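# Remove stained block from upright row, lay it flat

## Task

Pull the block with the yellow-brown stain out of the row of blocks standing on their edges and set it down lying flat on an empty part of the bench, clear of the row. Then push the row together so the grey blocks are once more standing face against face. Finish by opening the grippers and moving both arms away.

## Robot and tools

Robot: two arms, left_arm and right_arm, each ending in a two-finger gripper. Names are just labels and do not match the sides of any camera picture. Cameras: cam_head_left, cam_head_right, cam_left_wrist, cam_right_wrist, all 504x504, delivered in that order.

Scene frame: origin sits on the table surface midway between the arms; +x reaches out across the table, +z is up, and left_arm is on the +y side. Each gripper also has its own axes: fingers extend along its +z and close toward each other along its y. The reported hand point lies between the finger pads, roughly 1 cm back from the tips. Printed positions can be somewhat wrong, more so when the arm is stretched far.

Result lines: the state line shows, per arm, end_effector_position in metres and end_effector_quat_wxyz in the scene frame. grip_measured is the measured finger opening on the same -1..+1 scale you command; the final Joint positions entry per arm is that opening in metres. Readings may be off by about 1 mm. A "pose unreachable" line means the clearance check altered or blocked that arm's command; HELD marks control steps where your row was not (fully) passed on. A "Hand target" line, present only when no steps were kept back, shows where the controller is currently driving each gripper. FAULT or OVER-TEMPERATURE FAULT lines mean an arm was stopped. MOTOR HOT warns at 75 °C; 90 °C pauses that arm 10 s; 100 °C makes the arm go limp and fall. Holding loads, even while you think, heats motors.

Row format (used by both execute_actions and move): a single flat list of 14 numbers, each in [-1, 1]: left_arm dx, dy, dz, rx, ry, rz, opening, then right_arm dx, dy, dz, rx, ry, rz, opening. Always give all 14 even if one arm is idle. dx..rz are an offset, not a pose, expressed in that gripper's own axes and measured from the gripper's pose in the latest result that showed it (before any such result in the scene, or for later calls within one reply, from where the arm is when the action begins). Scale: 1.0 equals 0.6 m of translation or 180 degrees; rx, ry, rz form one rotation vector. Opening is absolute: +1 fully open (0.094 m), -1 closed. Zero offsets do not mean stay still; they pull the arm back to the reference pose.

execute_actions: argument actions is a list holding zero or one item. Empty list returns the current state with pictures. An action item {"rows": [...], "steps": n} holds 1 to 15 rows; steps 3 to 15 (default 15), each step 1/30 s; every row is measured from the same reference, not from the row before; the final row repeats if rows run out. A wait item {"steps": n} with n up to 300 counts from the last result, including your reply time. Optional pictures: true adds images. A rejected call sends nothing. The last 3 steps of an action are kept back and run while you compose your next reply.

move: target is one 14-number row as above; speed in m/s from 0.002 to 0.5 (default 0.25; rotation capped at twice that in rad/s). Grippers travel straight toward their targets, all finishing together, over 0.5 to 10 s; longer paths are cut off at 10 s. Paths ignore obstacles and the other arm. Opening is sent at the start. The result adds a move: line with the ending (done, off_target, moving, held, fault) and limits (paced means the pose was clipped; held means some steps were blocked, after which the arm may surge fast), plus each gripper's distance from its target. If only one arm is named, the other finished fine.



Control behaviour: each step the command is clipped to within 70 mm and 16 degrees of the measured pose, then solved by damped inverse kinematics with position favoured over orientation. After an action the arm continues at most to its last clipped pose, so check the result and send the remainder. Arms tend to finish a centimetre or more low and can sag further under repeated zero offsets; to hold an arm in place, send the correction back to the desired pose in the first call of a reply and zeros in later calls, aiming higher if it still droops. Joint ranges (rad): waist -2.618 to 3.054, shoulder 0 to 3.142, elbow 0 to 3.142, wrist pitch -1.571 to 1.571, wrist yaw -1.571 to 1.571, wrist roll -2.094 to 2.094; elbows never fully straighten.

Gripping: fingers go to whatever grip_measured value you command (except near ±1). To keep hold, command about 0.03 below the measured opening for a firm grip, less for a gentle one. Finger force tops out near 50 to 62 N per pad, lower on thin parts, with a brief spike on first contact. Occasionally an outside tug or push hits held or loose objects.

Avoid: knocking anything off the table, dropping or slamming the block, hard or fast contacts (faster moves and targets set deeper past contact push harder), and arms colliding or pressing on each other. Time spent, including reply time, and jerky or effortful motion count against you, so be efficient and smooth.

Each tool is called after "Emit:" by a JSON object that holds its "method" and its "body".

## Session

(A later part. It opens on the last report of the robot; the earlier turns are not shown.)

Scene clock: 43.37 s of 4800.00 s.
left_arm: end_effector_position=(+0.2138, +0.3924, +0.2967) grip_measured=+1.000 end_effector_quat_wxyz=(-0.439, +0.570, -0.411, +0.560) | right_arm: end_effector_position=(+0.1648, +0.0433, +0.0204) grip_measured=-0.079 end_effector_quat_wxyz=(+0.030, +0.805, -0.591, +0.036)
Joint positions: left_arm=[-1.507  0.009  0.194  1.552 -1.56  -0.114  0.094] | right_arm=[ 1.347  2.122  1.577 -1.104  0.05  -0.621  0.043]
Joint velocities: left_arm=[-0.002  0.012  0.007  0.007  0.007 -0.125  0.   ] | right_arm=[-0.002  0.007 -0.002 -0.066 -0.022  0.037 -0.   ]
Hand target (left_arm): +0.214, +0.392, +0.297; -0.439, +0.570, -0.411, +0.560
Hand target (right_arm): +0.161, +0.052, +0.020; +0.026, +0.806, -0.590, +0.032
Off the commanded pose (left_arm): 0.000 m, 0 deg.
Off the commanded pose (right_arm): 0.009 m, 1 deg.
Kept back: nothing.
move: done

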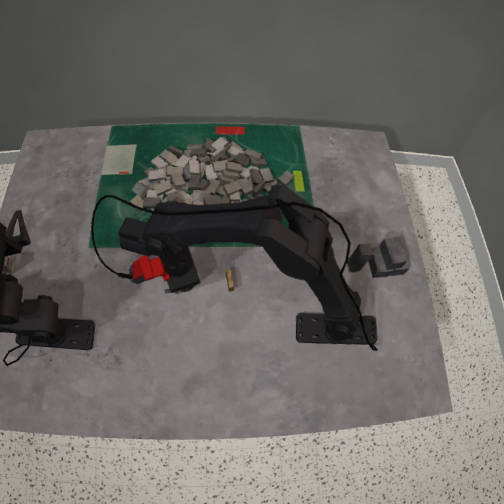

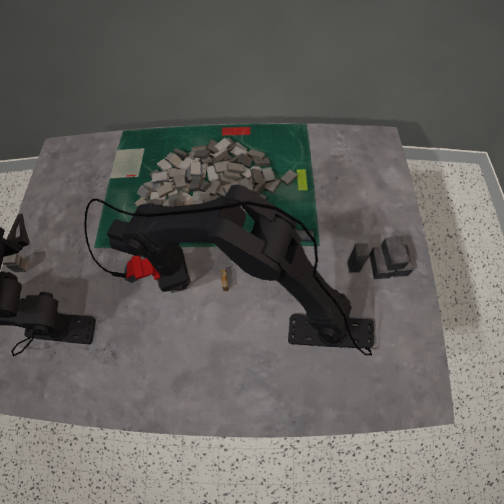

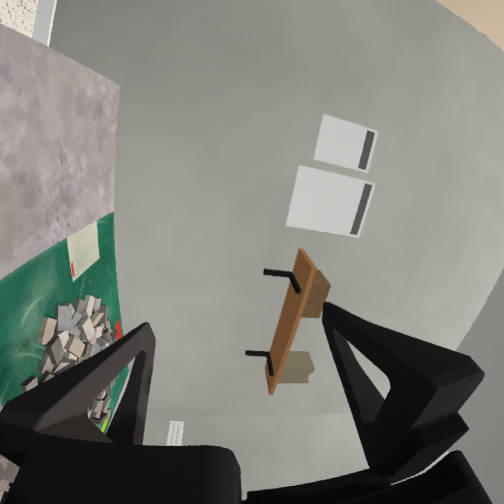

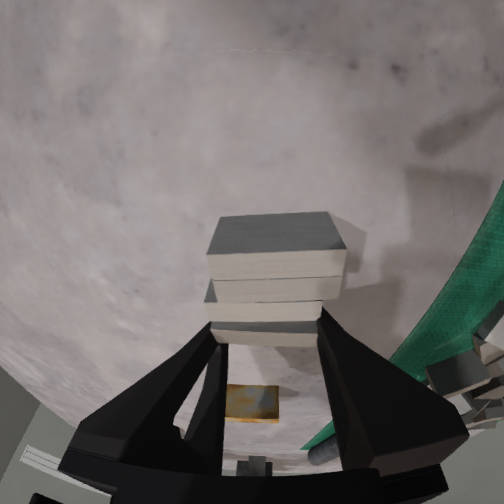

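Still a small gap. Advance, lower and release.

Emit:
{"method": "move", "body": {"target": [0,0,0,0,0,0,1,-0.025,0,0.006,0,0,0,-0.3], "speed": 0.02}}

Emit:
{"method": "move", "body": {"target": [0,0,0,0,0,0,1,0,0,0,0,0,0,0.15]}}

Scene clock: 44.60 s of 4800.00 s.
left_arm: end_effector_position=(+0.2138, +0.3924, +0.2967) grip_measured=+1.000 end_effector_quat_wxyz=(-0.439, +0.570, -0.411, +0.560) | right_arm: end_effector_position=(+0.1646, +0.0439, +0.0203) grip_measured=-0.078 end_effector_quat_wxyz=(+0.038, +0.803, -0.593, +0.046)
Joint positions: left_arm=[-1.507  0.009  0.194  1.552 -1.56  -0.114  0.094] | right_arm=[ 1.354  2.145  1.611 -1.138  0.063 -0.609  0.043]
Joint velocities: left_arm=[-0.002  0.012  0.007 -0.051 -0.037  0.022  0.   ] | right_arm=[-0.012  0.002  0.007  0.007 -0.007 -0.066  0.   ]
Hand target (left_arm): +0.214, +0.392, +0.297; -0.439, +0.570, -0.411, +0.560
Hand target (right_arm): +0.160, +0.057, +0.016; +0.029, +0.805, -0.591, +0.036
Off the commanded pose (left_arm): 0.000 m, 0 deg.
Off the commanded pose (right_arm): 0.015 m, 1 deg.
Kept back: nothing.
move: off_target (right_arm)

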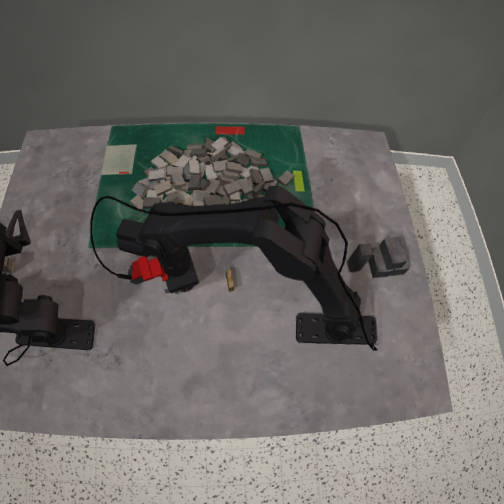

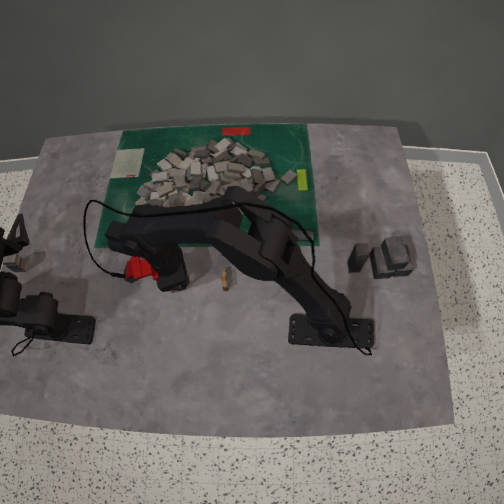

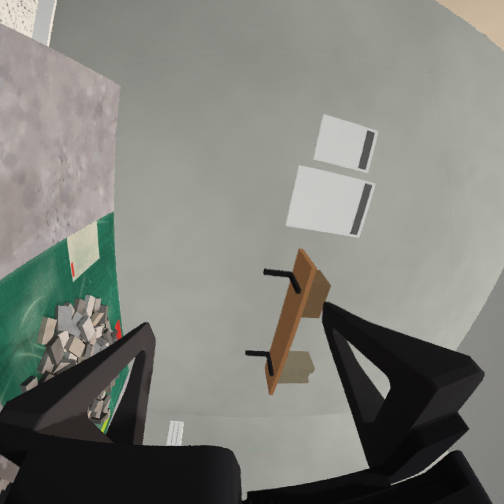

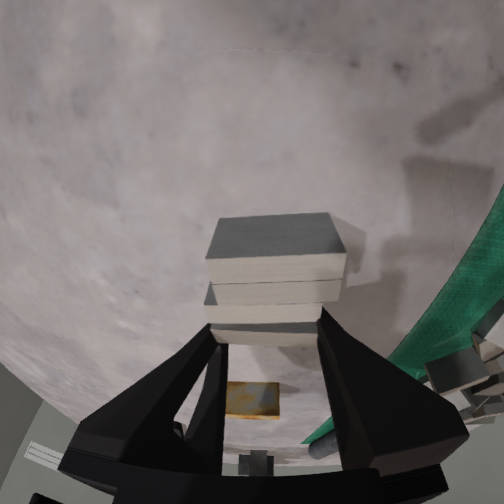

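Scene clock: 45.10 s of 4800.00 s.
left_arm: end_effector_position=(+0.2138, +0.3924, +0.2967) grip_measured=+1.000 end_effector_quat_wxyz=(-0.439, +0.570, -0.411, +0.560) | right_arm: end_effector_position=(+0.1646, +0.0436, +0.0203) grip_measured=+0.148 end_effector_quat_wxyz=(+0.038, +0.803, -0.593, +0.046)
Joint positions: left_arm=[-1.507  0.009  0.194  1.552 -1.56  -0.114  0.094] | right_arm=[ 1.354  2.145  1.611 -1.139  0.063 -0.609  0.054]
Joint velocities: left_arm=[ 0.007 -0.022 -0.002 -0.066  0.022  0.051  0.   ] | right_arm=[-0.007 -0.012  0.022  0.037 -0.037 -0.022 -0.   ]
Hand target (left_arm): +0.214, +0.392, +0.297; -0.439, +0.570, -0.411, +0.560
Hand target (right_arm): +0.165, +0.044, +0.020; +0.038, +0.803, -0.593, +0.046
Off the commanded pose (left_arm): 0.000 m, 0 deg.
Off the commanded pose (right_arm): 0.000 m, 0 deg.
Kept back: nothing.
move: done

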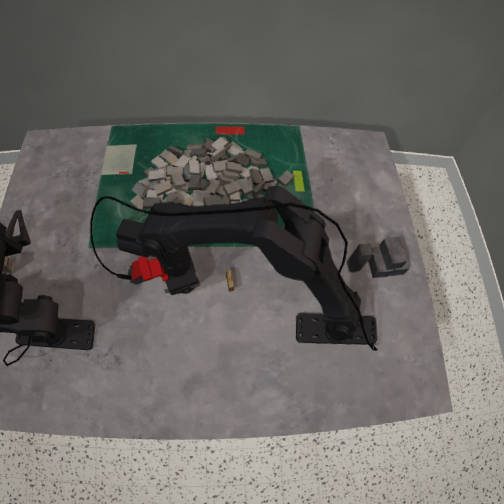

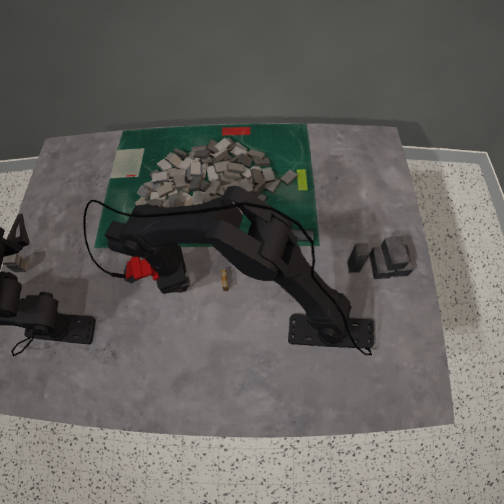

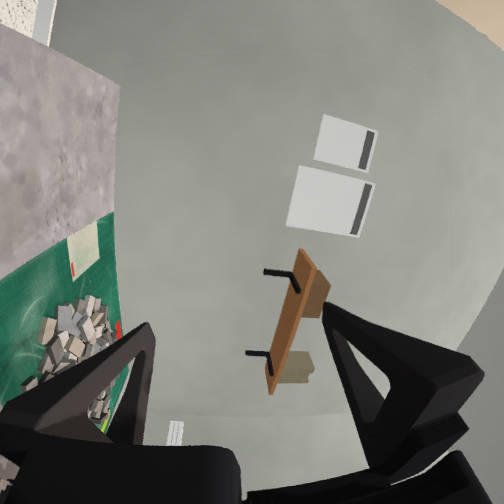

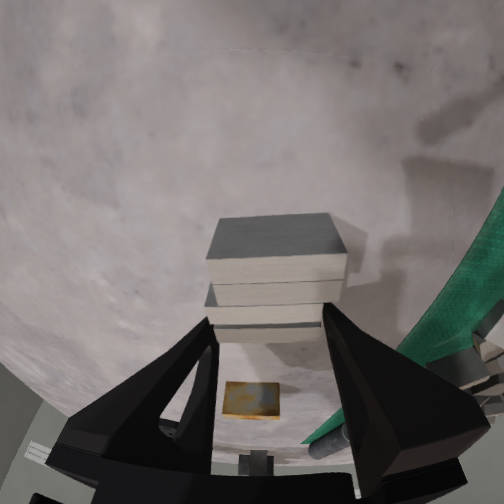

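Emit:
{"method": "move", "body": {"target": [0,0,0,0,0,0,1,0,0,-0.07,0,0,0,0.3], "speed": 0.08}}

Emit:
{"method": "move", "body": {"target": [0,0,0,0,0,0,1,-0.033,0,0,0.02,-0.02,0.5,0.5]}}

Scene clock: 46.40 s of 4800.00 s.
left_arm: end_effector_position=(+0.2138, +0.3924, +0.2967) grip_measured=+1.000 end_effector_quat_wxyz=(-0.439, +0.570, -0.411, +0.560) | right_arm: end_effector_position=(+0.1645, +0.0432, +0.0488) grip_measured=+0.298 end_effector_quat_wxyz=(+0.052, +0.803, -0.592, +0.051)
Joint positions: left_arm=[-1.507  0.009  0.194  1.552 -1.56  -0.114  0.094] | right_arm=[ 1.354  2.145  1.724 -1.281  0.063 -0.609  0.061]
Joint velocities: left_arm=[-0.002 -0.012 -0.007 -0.095  0.037 -0.066  0.   ] | right_arm=[-0.017 -0.002  0.017 -0.037  0.095  0.007  0.   ]
Hand target (left_arm): +0.214, +0.392, +0.297; -0.439, +0.570, -0.411, +0.560
Hand target (right_arm): +0.164, +0.048, +0.062; +0.038, +0.803, -0.593, +0.046
Off the commanded pose (left_arm): 0.000 m, 0 deg.
Off the commanded pose (right_arm): 0.014 m, 2 deg.
Kept back: nothing.
move: off_target (right_arm)

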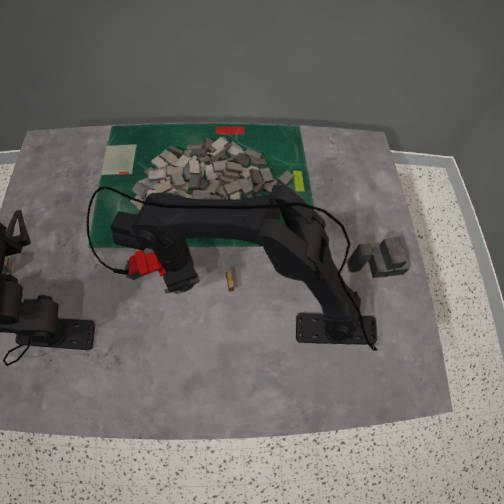

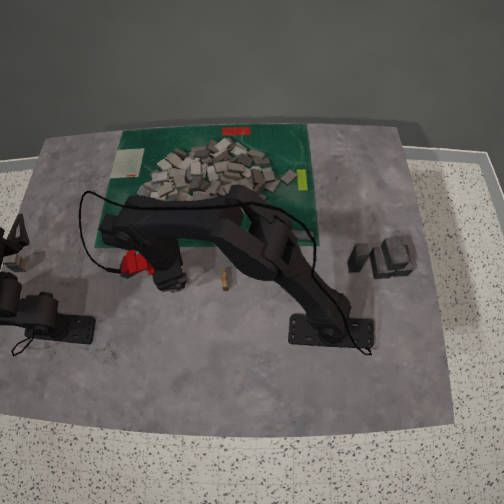

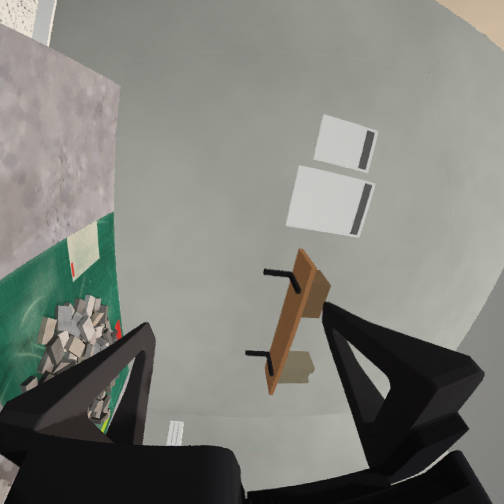

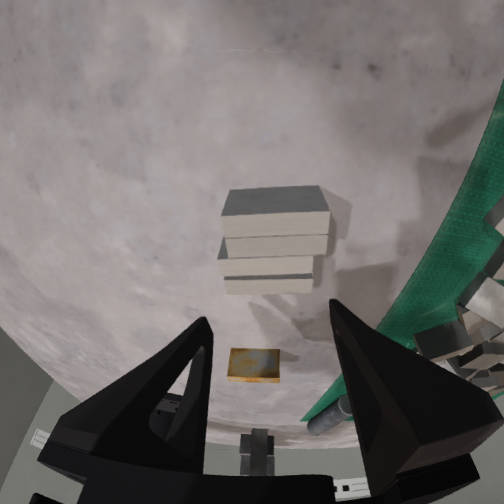

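Scene clock: 50.13 s of 4800.00 s.
left_arm: end_effector_position=(+0.2138, +0.3924, +0.2967) grip_measured=+1.000 end_effector_quat_wxyz=(-0.439, +0.570, -0.411, +0.560) | right_arm: end_effector_position=(+0.1571, +0.0543, +0.0486) grip_measured=+0.498 end_effector_quat_wxyz=(+0.029, -0.152, +0.986, -0.067)
Joint positions: left_arm=[-1.507  0.009  0.194  1.552 -1.56  -0.114  0.094] | right_arm=[ 1.402  2.145  1.724 -1.249  0.108  1.005  0.07 ]
Joint velocities: left_arm=[ 0.012 -0.002 -0.007  0.066  0.037 -0.022  0.   ] | right_arm=[ 0.012 -0.007 -0.007  0.007  0.037 -0.022  0.001]
Hand target (left_arm): +0.214, +0.392, +0.297; -0.439, +0.570, -0.411, +0.560
Hand target (right_arm): +0.158, +0.062, +0.046; +0.039, -0.151, +0.986, -0.065
Off the commanded pose (left_arm): 0.000 m, 0 deg.
Off the commanded pose (right_arm): 0.008 m, 1 deg.
Kept back: nothing.
move: done

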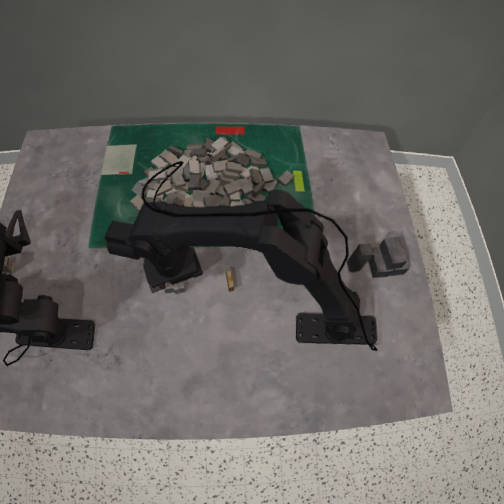

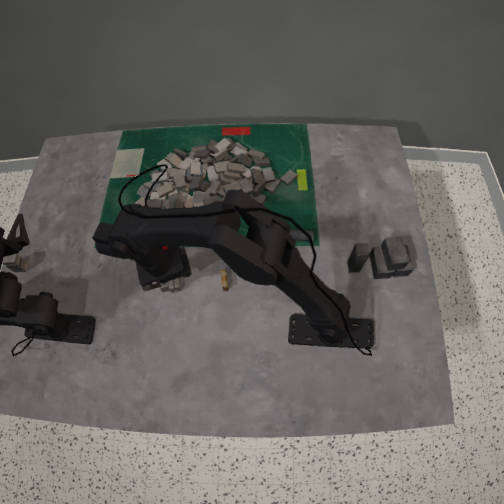

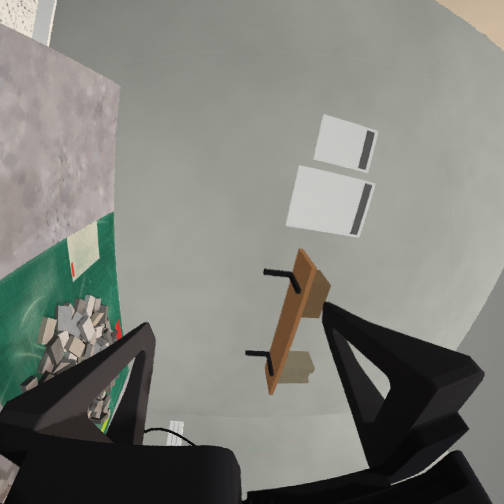

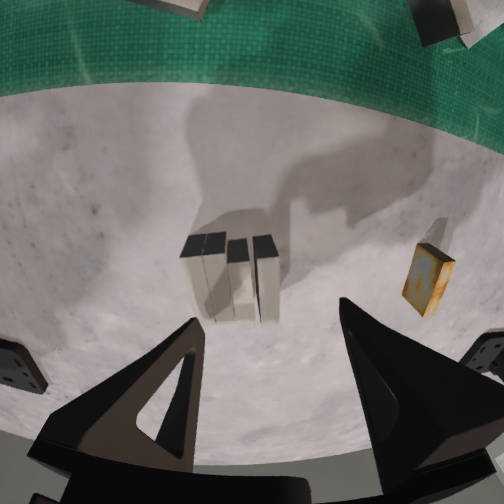

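Emit:
{"method": "move", "body": {"target": [0,0,0,0,0,0,1,0,0.033,0,0,0,0,0.8]}}

Emit:
{"method": "move", "body": {"target": [0,0,0,0,0,0,1,0,0,0.042,0,0,0,0.8], "speed": 0.05}}

Scene clock: 51.10 s of 4800.00 s.
left_arm: end_effector_position=(+0.2138, +0.3924, +0.2967) grip_measured=+1.000 end_effector_quat_wxyz=(-0.439, +0.570, -0.411, +0.560) | right_arm: end_effector_position=(+0.1529, +0.0710, +0.0452) grip_measured=+0.798 end_effector_quat_wxyz=(+0.031, -0.153, +0.986, -0.063)
Joint positions: left_arm=[-1.507  0.009  0.194  1.552 -1.56  -0.114  0.094] | right_arm=[ 1.421  2.201  1.8   -1.262  0.105  1.021  0.084]
Joint velocities: left_arm=[-0.022 -0.007 -0.007 -0.051  0.007  0.022  0.   ] | right_arm=[-0.002 -0.002  0.017 -0.125 -0.066 -0.037 -0.   ]
Hand target (left_arm): +0.214, +0.392, +0.297; -0.439, +0.570, -0.411, +0.560
Hand target (right_arm): +0.151, +0.073, +0.046; +0.030, -0.152, +0.986, -0.067
Off the commanded pose (left_arm): 0.000 m, 0 deg.
Off the commanded pose (right_arm): 0.003 m, 1 deg.
Kept back: nothing.
move: done

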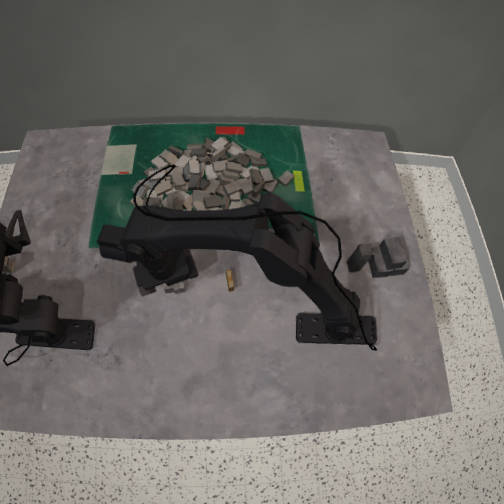

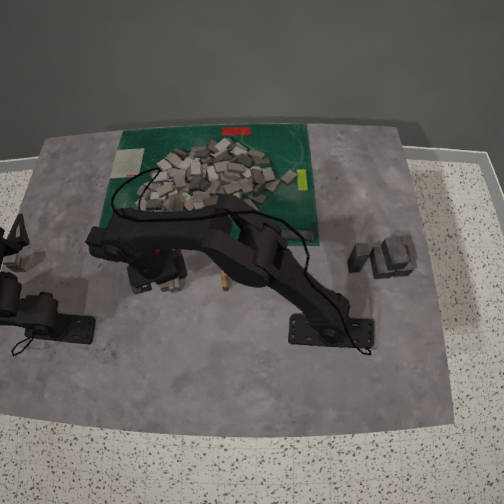

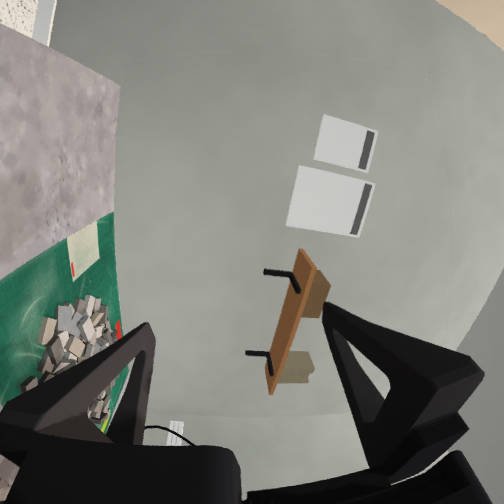

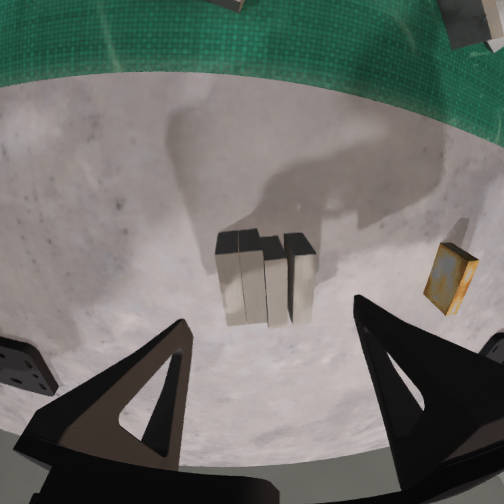

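Scene clock: 52.03 s of 4800.00 s.
left_arm: end_effector_position=(+0.2138, +0.3924, +0.2967) grip_measured=+1.000 end_effector_quat_wxyz=(-0.439, +0.570, -0.411, +0.560) | right_arm: end_effector_position=(+0.1531, +0.0716, +0.0287) grip_measured=+0.798 end_effector_quat_wxyz=(+0.034, -0.153, +0.986, -0.056)
Joint positions: left_arm=[-1.507  0.009  0.194  1.552 -1.56  -0.114  0.094] | right_arm=[ 1.421  2.201  1.735 -1.182  0.105  1.021  0.084]
Joint velocities: left_arm=[ 0.007  0.017  0.012 -0.037  0.051 -0.037  0.   ] | right_arm=[ 0.002  0.002  0.022  0.007  0.037 -0.051  0.001]
Hand target (left_arm): +0.214, +0.392, +0.297; -0.439, +0.570, -0.411, +0.560
Hand target (right_arm): +0.154, +0.068, +0.020; +0.031, -0.153, +0.986, -0.063
Off the commanded pose (left_arm): 0.000 m, 0 deg.
Off the commanded pose (right_arm): 0.009 m, 1 deg.
Kept back: nothing.
move: done

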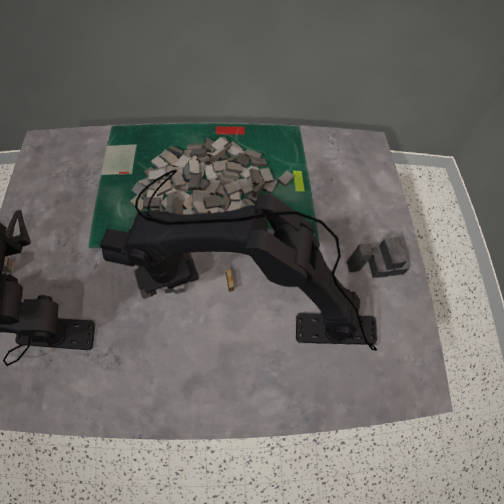

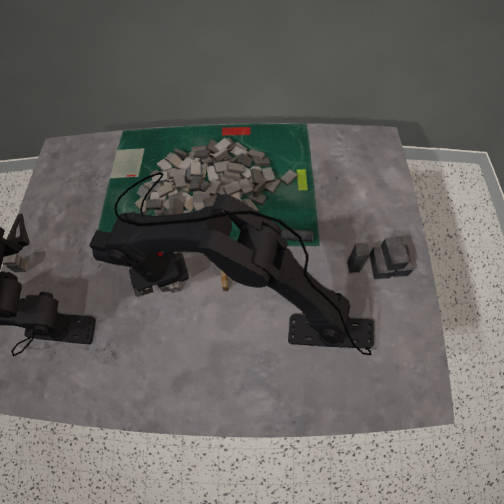

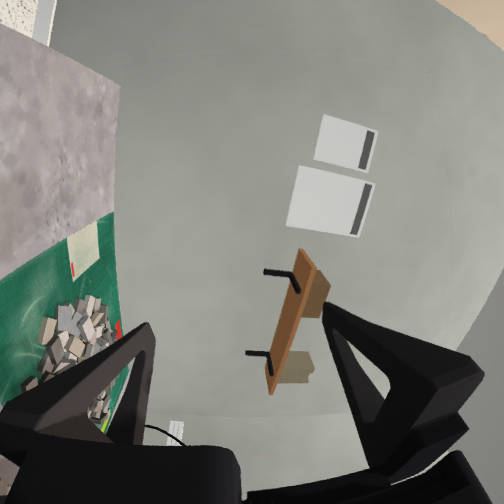

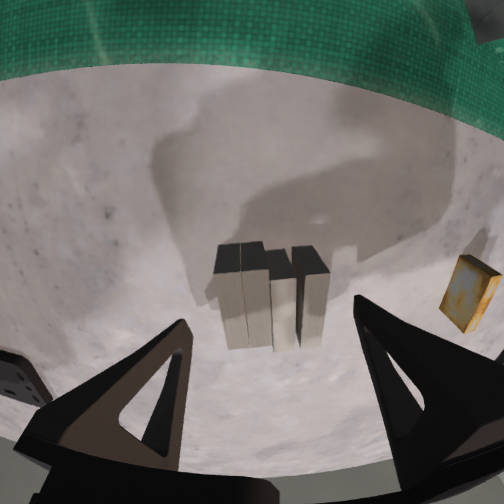

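Emit:
{"method": "move", "body": {"target": [0,0,0,0,0,0,1,-0.018,0,0.022,0,0,0,0.8], "speed": 0.04}}

Emit:
{"method": "move", "body": {"target": [0,0,0,0,0,0,1,0,0,0,0,0,0,-0.25]}}

Emit:
{"method": "move", "body": {"target": [0,0,0,0,0,0,1,0,0,0,0,0,0,0.6]}}

Emit:
{"method": "move", "body": {"target": [0,0,0,0,0,0,1,0,0,-0.1,0,0,0,0.6], "speed": 0.1}}

Scene clock: 53.10 s of 4800.00 s.
left_arm: end_effector_position=(+0.2138, +0.3924, +0.2967) grip_measured=+1.000 end_effector_quat_wxyz=(-0.439, +0.570, -0.411, +0.560) | right_arm: end_effector_position=(+0.1609, +0.0730, +0.0216) grip_measured=+0.798 end_effector_quat_wxyz=(+0.033, -0.152, +0.986, -0.055)
Joint positions: left_arm=[-1.507  0.009  0.194  1.552 -1.56  -0.114  0.094] | right_arm=[ 1.403  2.218  1.735 -1.161  0.105  1.005  0.084]
Joint velocities: left_arm=[-0.002 -0.012  0.007 -0.125  0.022  0.022  0.   ] | right_arm=[-0.007 -0.007  0.022  0.051 -0.081  0.022  0.001]
Hand target (left_arm): +0.214, +0.392, +0.297; -0.439, +0.570, -0.411, +0.560
Hand target (right_arm): +0.164, +0.074, +0.016; +0.034, -0.153, +0.986, -0.056
Off the commanded pose (left_arm): 0.000 m, 0 deg.
Off the commanded pose (right_arm): 0.006 m, 0 deg.
Kept back: nothing.
move: done

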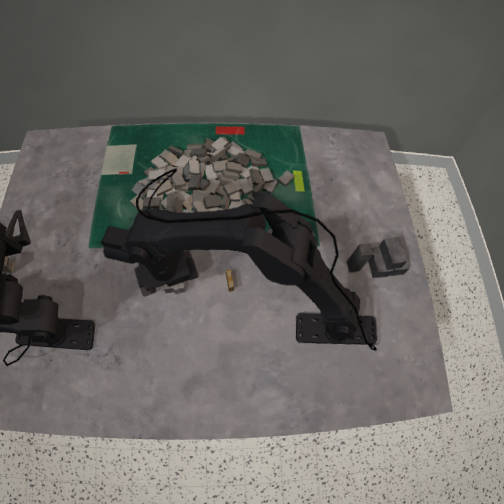

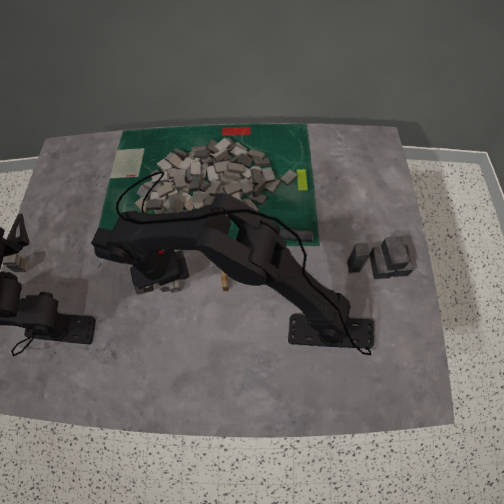

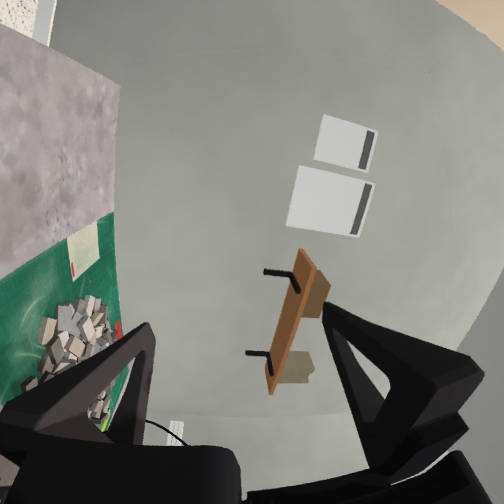

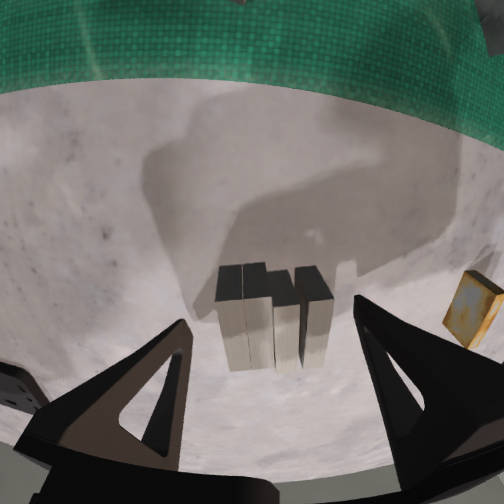

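Scene clock: 53.60 s of 4800.00 s.
left_arm: end_effector_position=(+0.2138, +0.3924, +0.2967) grip_measured=+1.000 end_effector_quat_wxyz=(-0.439, +0.570, -0.411, +0.560) | right_arm: end_effector_position=(+0.1608, +0.0727, +0.0216) grip_measured=-0.096 end_effector_quat_wxyz=(+0.033, -0.152, +0.986, -0.055)
Joint positions: left_arm=[-1.507  0.009  0.194  1.552 -1.56  -0.114  0.094] | right_arm=[ 1.403  2.218  1.735 -1.162  0.105  1.005  0.042]
Joint velocities: left_arm=[ 0.022  0.002  0.007  0.022 -0.051  0.007  0.   ] | right_arm=[-0.007  0.017 -0.012 -0.007 -0.051 -0.022 -0.001]
Hand target (left_arm): +0.214, +0.392, +0.297; -0.439, +0.570, -0.411, +0.560
Hand target (right_arm): +0.161, +0.073, +0.022; +0.033, -0.152, +0.986, -0.055
Off the commanded pose (left_arm): 0.000 m, 0 deg.
Off the commanded pose (right_arm): 0.000 m, 0 deg.
Kept back: nothing.
move: done

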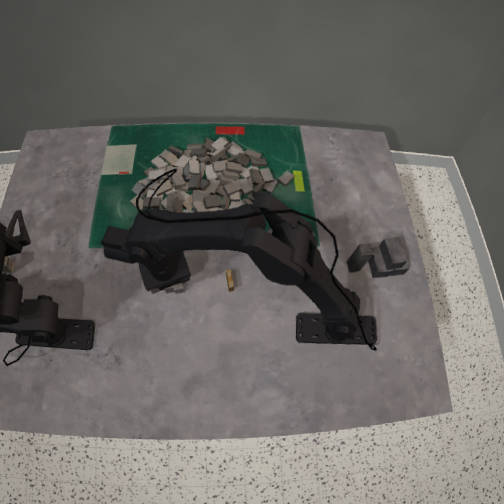

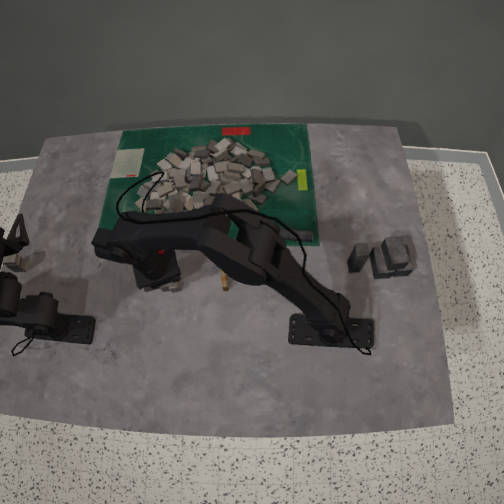

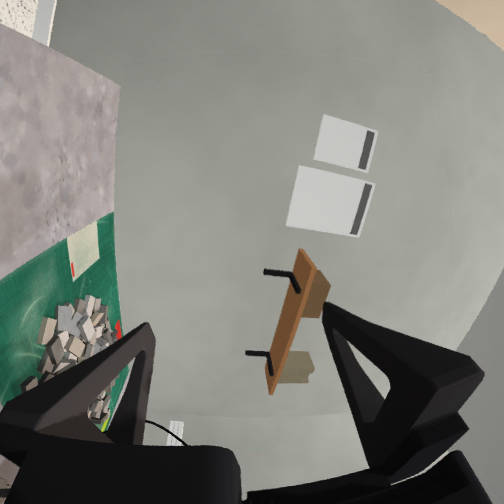

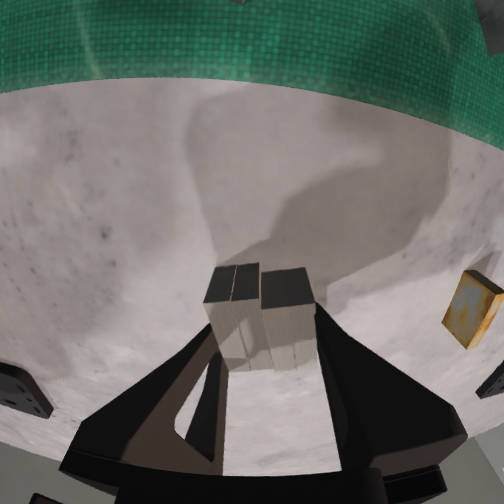

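Scene clock: 54.10 s of 4800.00 s.
left_arm: end_effector_position=(+0.2138, +0.3924, +0.2967) grip_measured=+1.000 end_effector_quat_wxyz=(-0.439, +0.570, -0.411, +0.560) | right_arm: end_effector_position=(+0.1608, +0.0727, +0.0216) grip_measured=+0.598 end_effector_quat_wxyz=(+0.033, -0.152, +0.986, -0.055)
Joint positions: left_arm=[-1.507  0.009  0.194  1.552 -1.56  -0.114  0.094] | right_arm=[ 1.403  2.218  1.735 -1.162  0.105  1.005  0.075]
Joint velocities: left_arm=[ 0.002 -0.002  0.002  0.022 -0.007  0.007  0.   ] | right_arm=[ 0.002 -0.002 -0.002  0.066 -0.007  0.022 -0.002]
Hand target (left_arm): +0.214, +0.392, +0.297; -0.439, +0.570, -0.411, +0.560
Hand target (right_arm): +0.161, +0.073, +0.022; +0.033, -0.152, +0.986, -0.055
Off the commanded pose (left_arm): 0.000 m, 0 deg.
Off the commanded pose (right_arm): 0.000 m, 0 deg.
Kept back: nothing.
move: done

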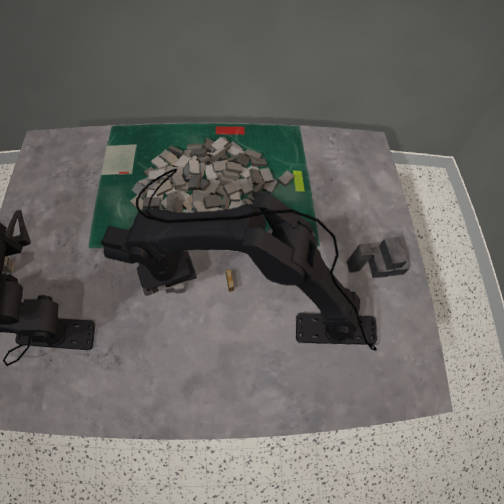

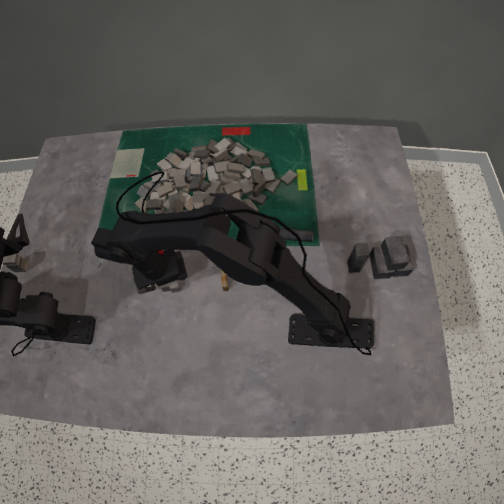

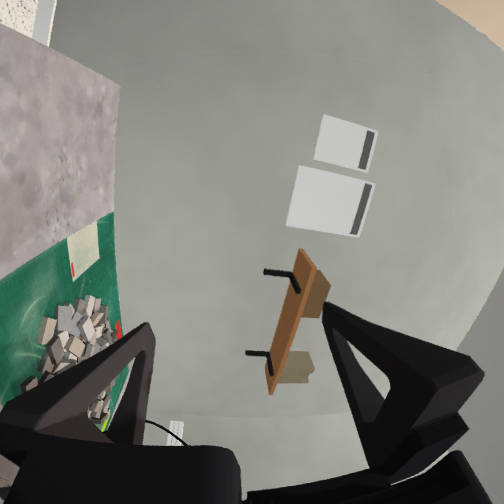

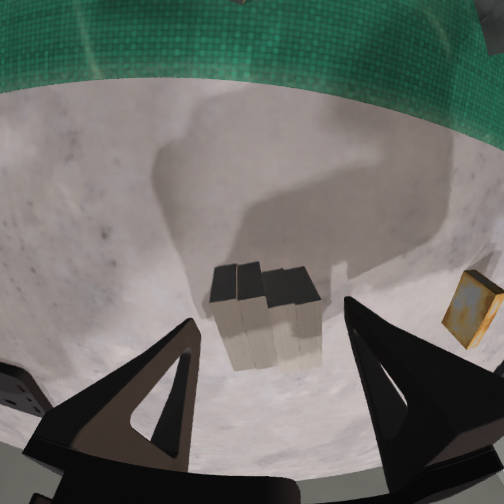

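Scene clock: 55.30 s of 4800.00 s.
left_arm: end_effector_position=(+0.2138, +0.3924, +0.2967) grip_measured=+1.000 end_effector_quat_wxyz=(-0.439, +0.570, -0.411, +0.560) | right_arm: end_effector_position=(+0.1612, +0.0746, +0.0694) grip_measured=+0.598 end_effector_quat_wxyz=(+0.029, -0.151, +0.986, -0.065)
Joint positions: left_arm=[-1.507  0.009  0.194  1.552 -1.56  -0.114  0.094] | right_arm=[ 1.403  2.218  1.925 -1.373  0.104  1.008  0.075]
Joint velocities: left_arm=[-0.022  0.012 -0.027 -0.051 -0.022 -0.022  0.   ] | right_arm=[-0.002 -0.007  0.002 -0.022 -0.037  0.007 -0.   ]
Hand target (left_arm): +0.214, +0.392, +0.297; -0.439, +0.570, -0.411, +0.560
Hand target (right_arm): +0.157, +0.078, +0.081; +0.033, -0.153, +0.986, -0.055
Off the commanded pose (left_arm): 0.000 m, 0 deg.
Off the commanded pose (right_arm): 0.013 m, 1 deg.
Kept back: nothing.
move: off_target (right_arm)

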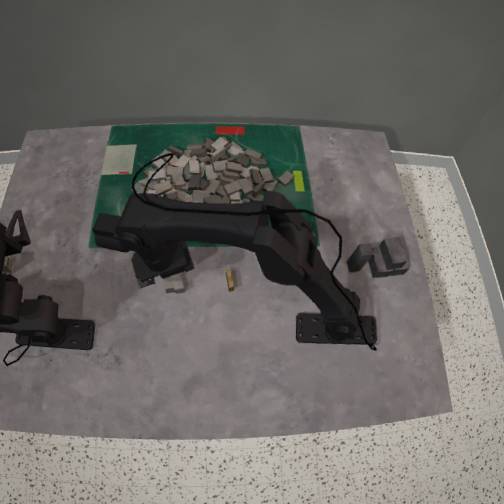

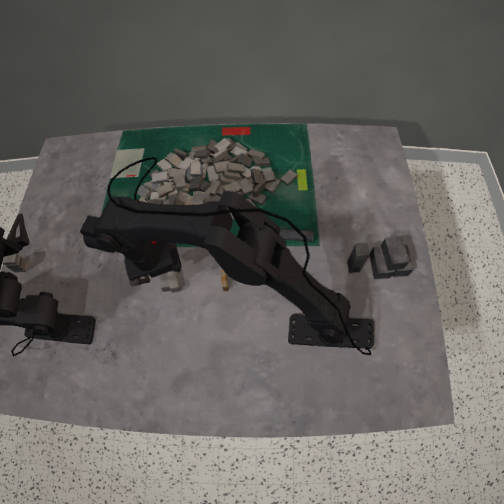

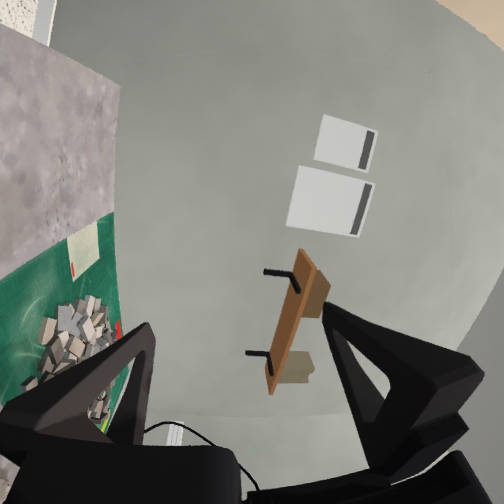

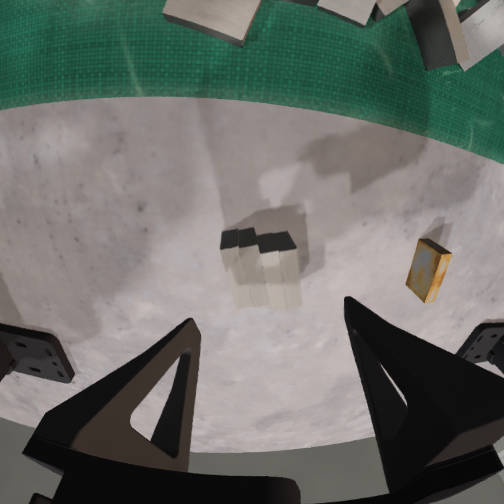

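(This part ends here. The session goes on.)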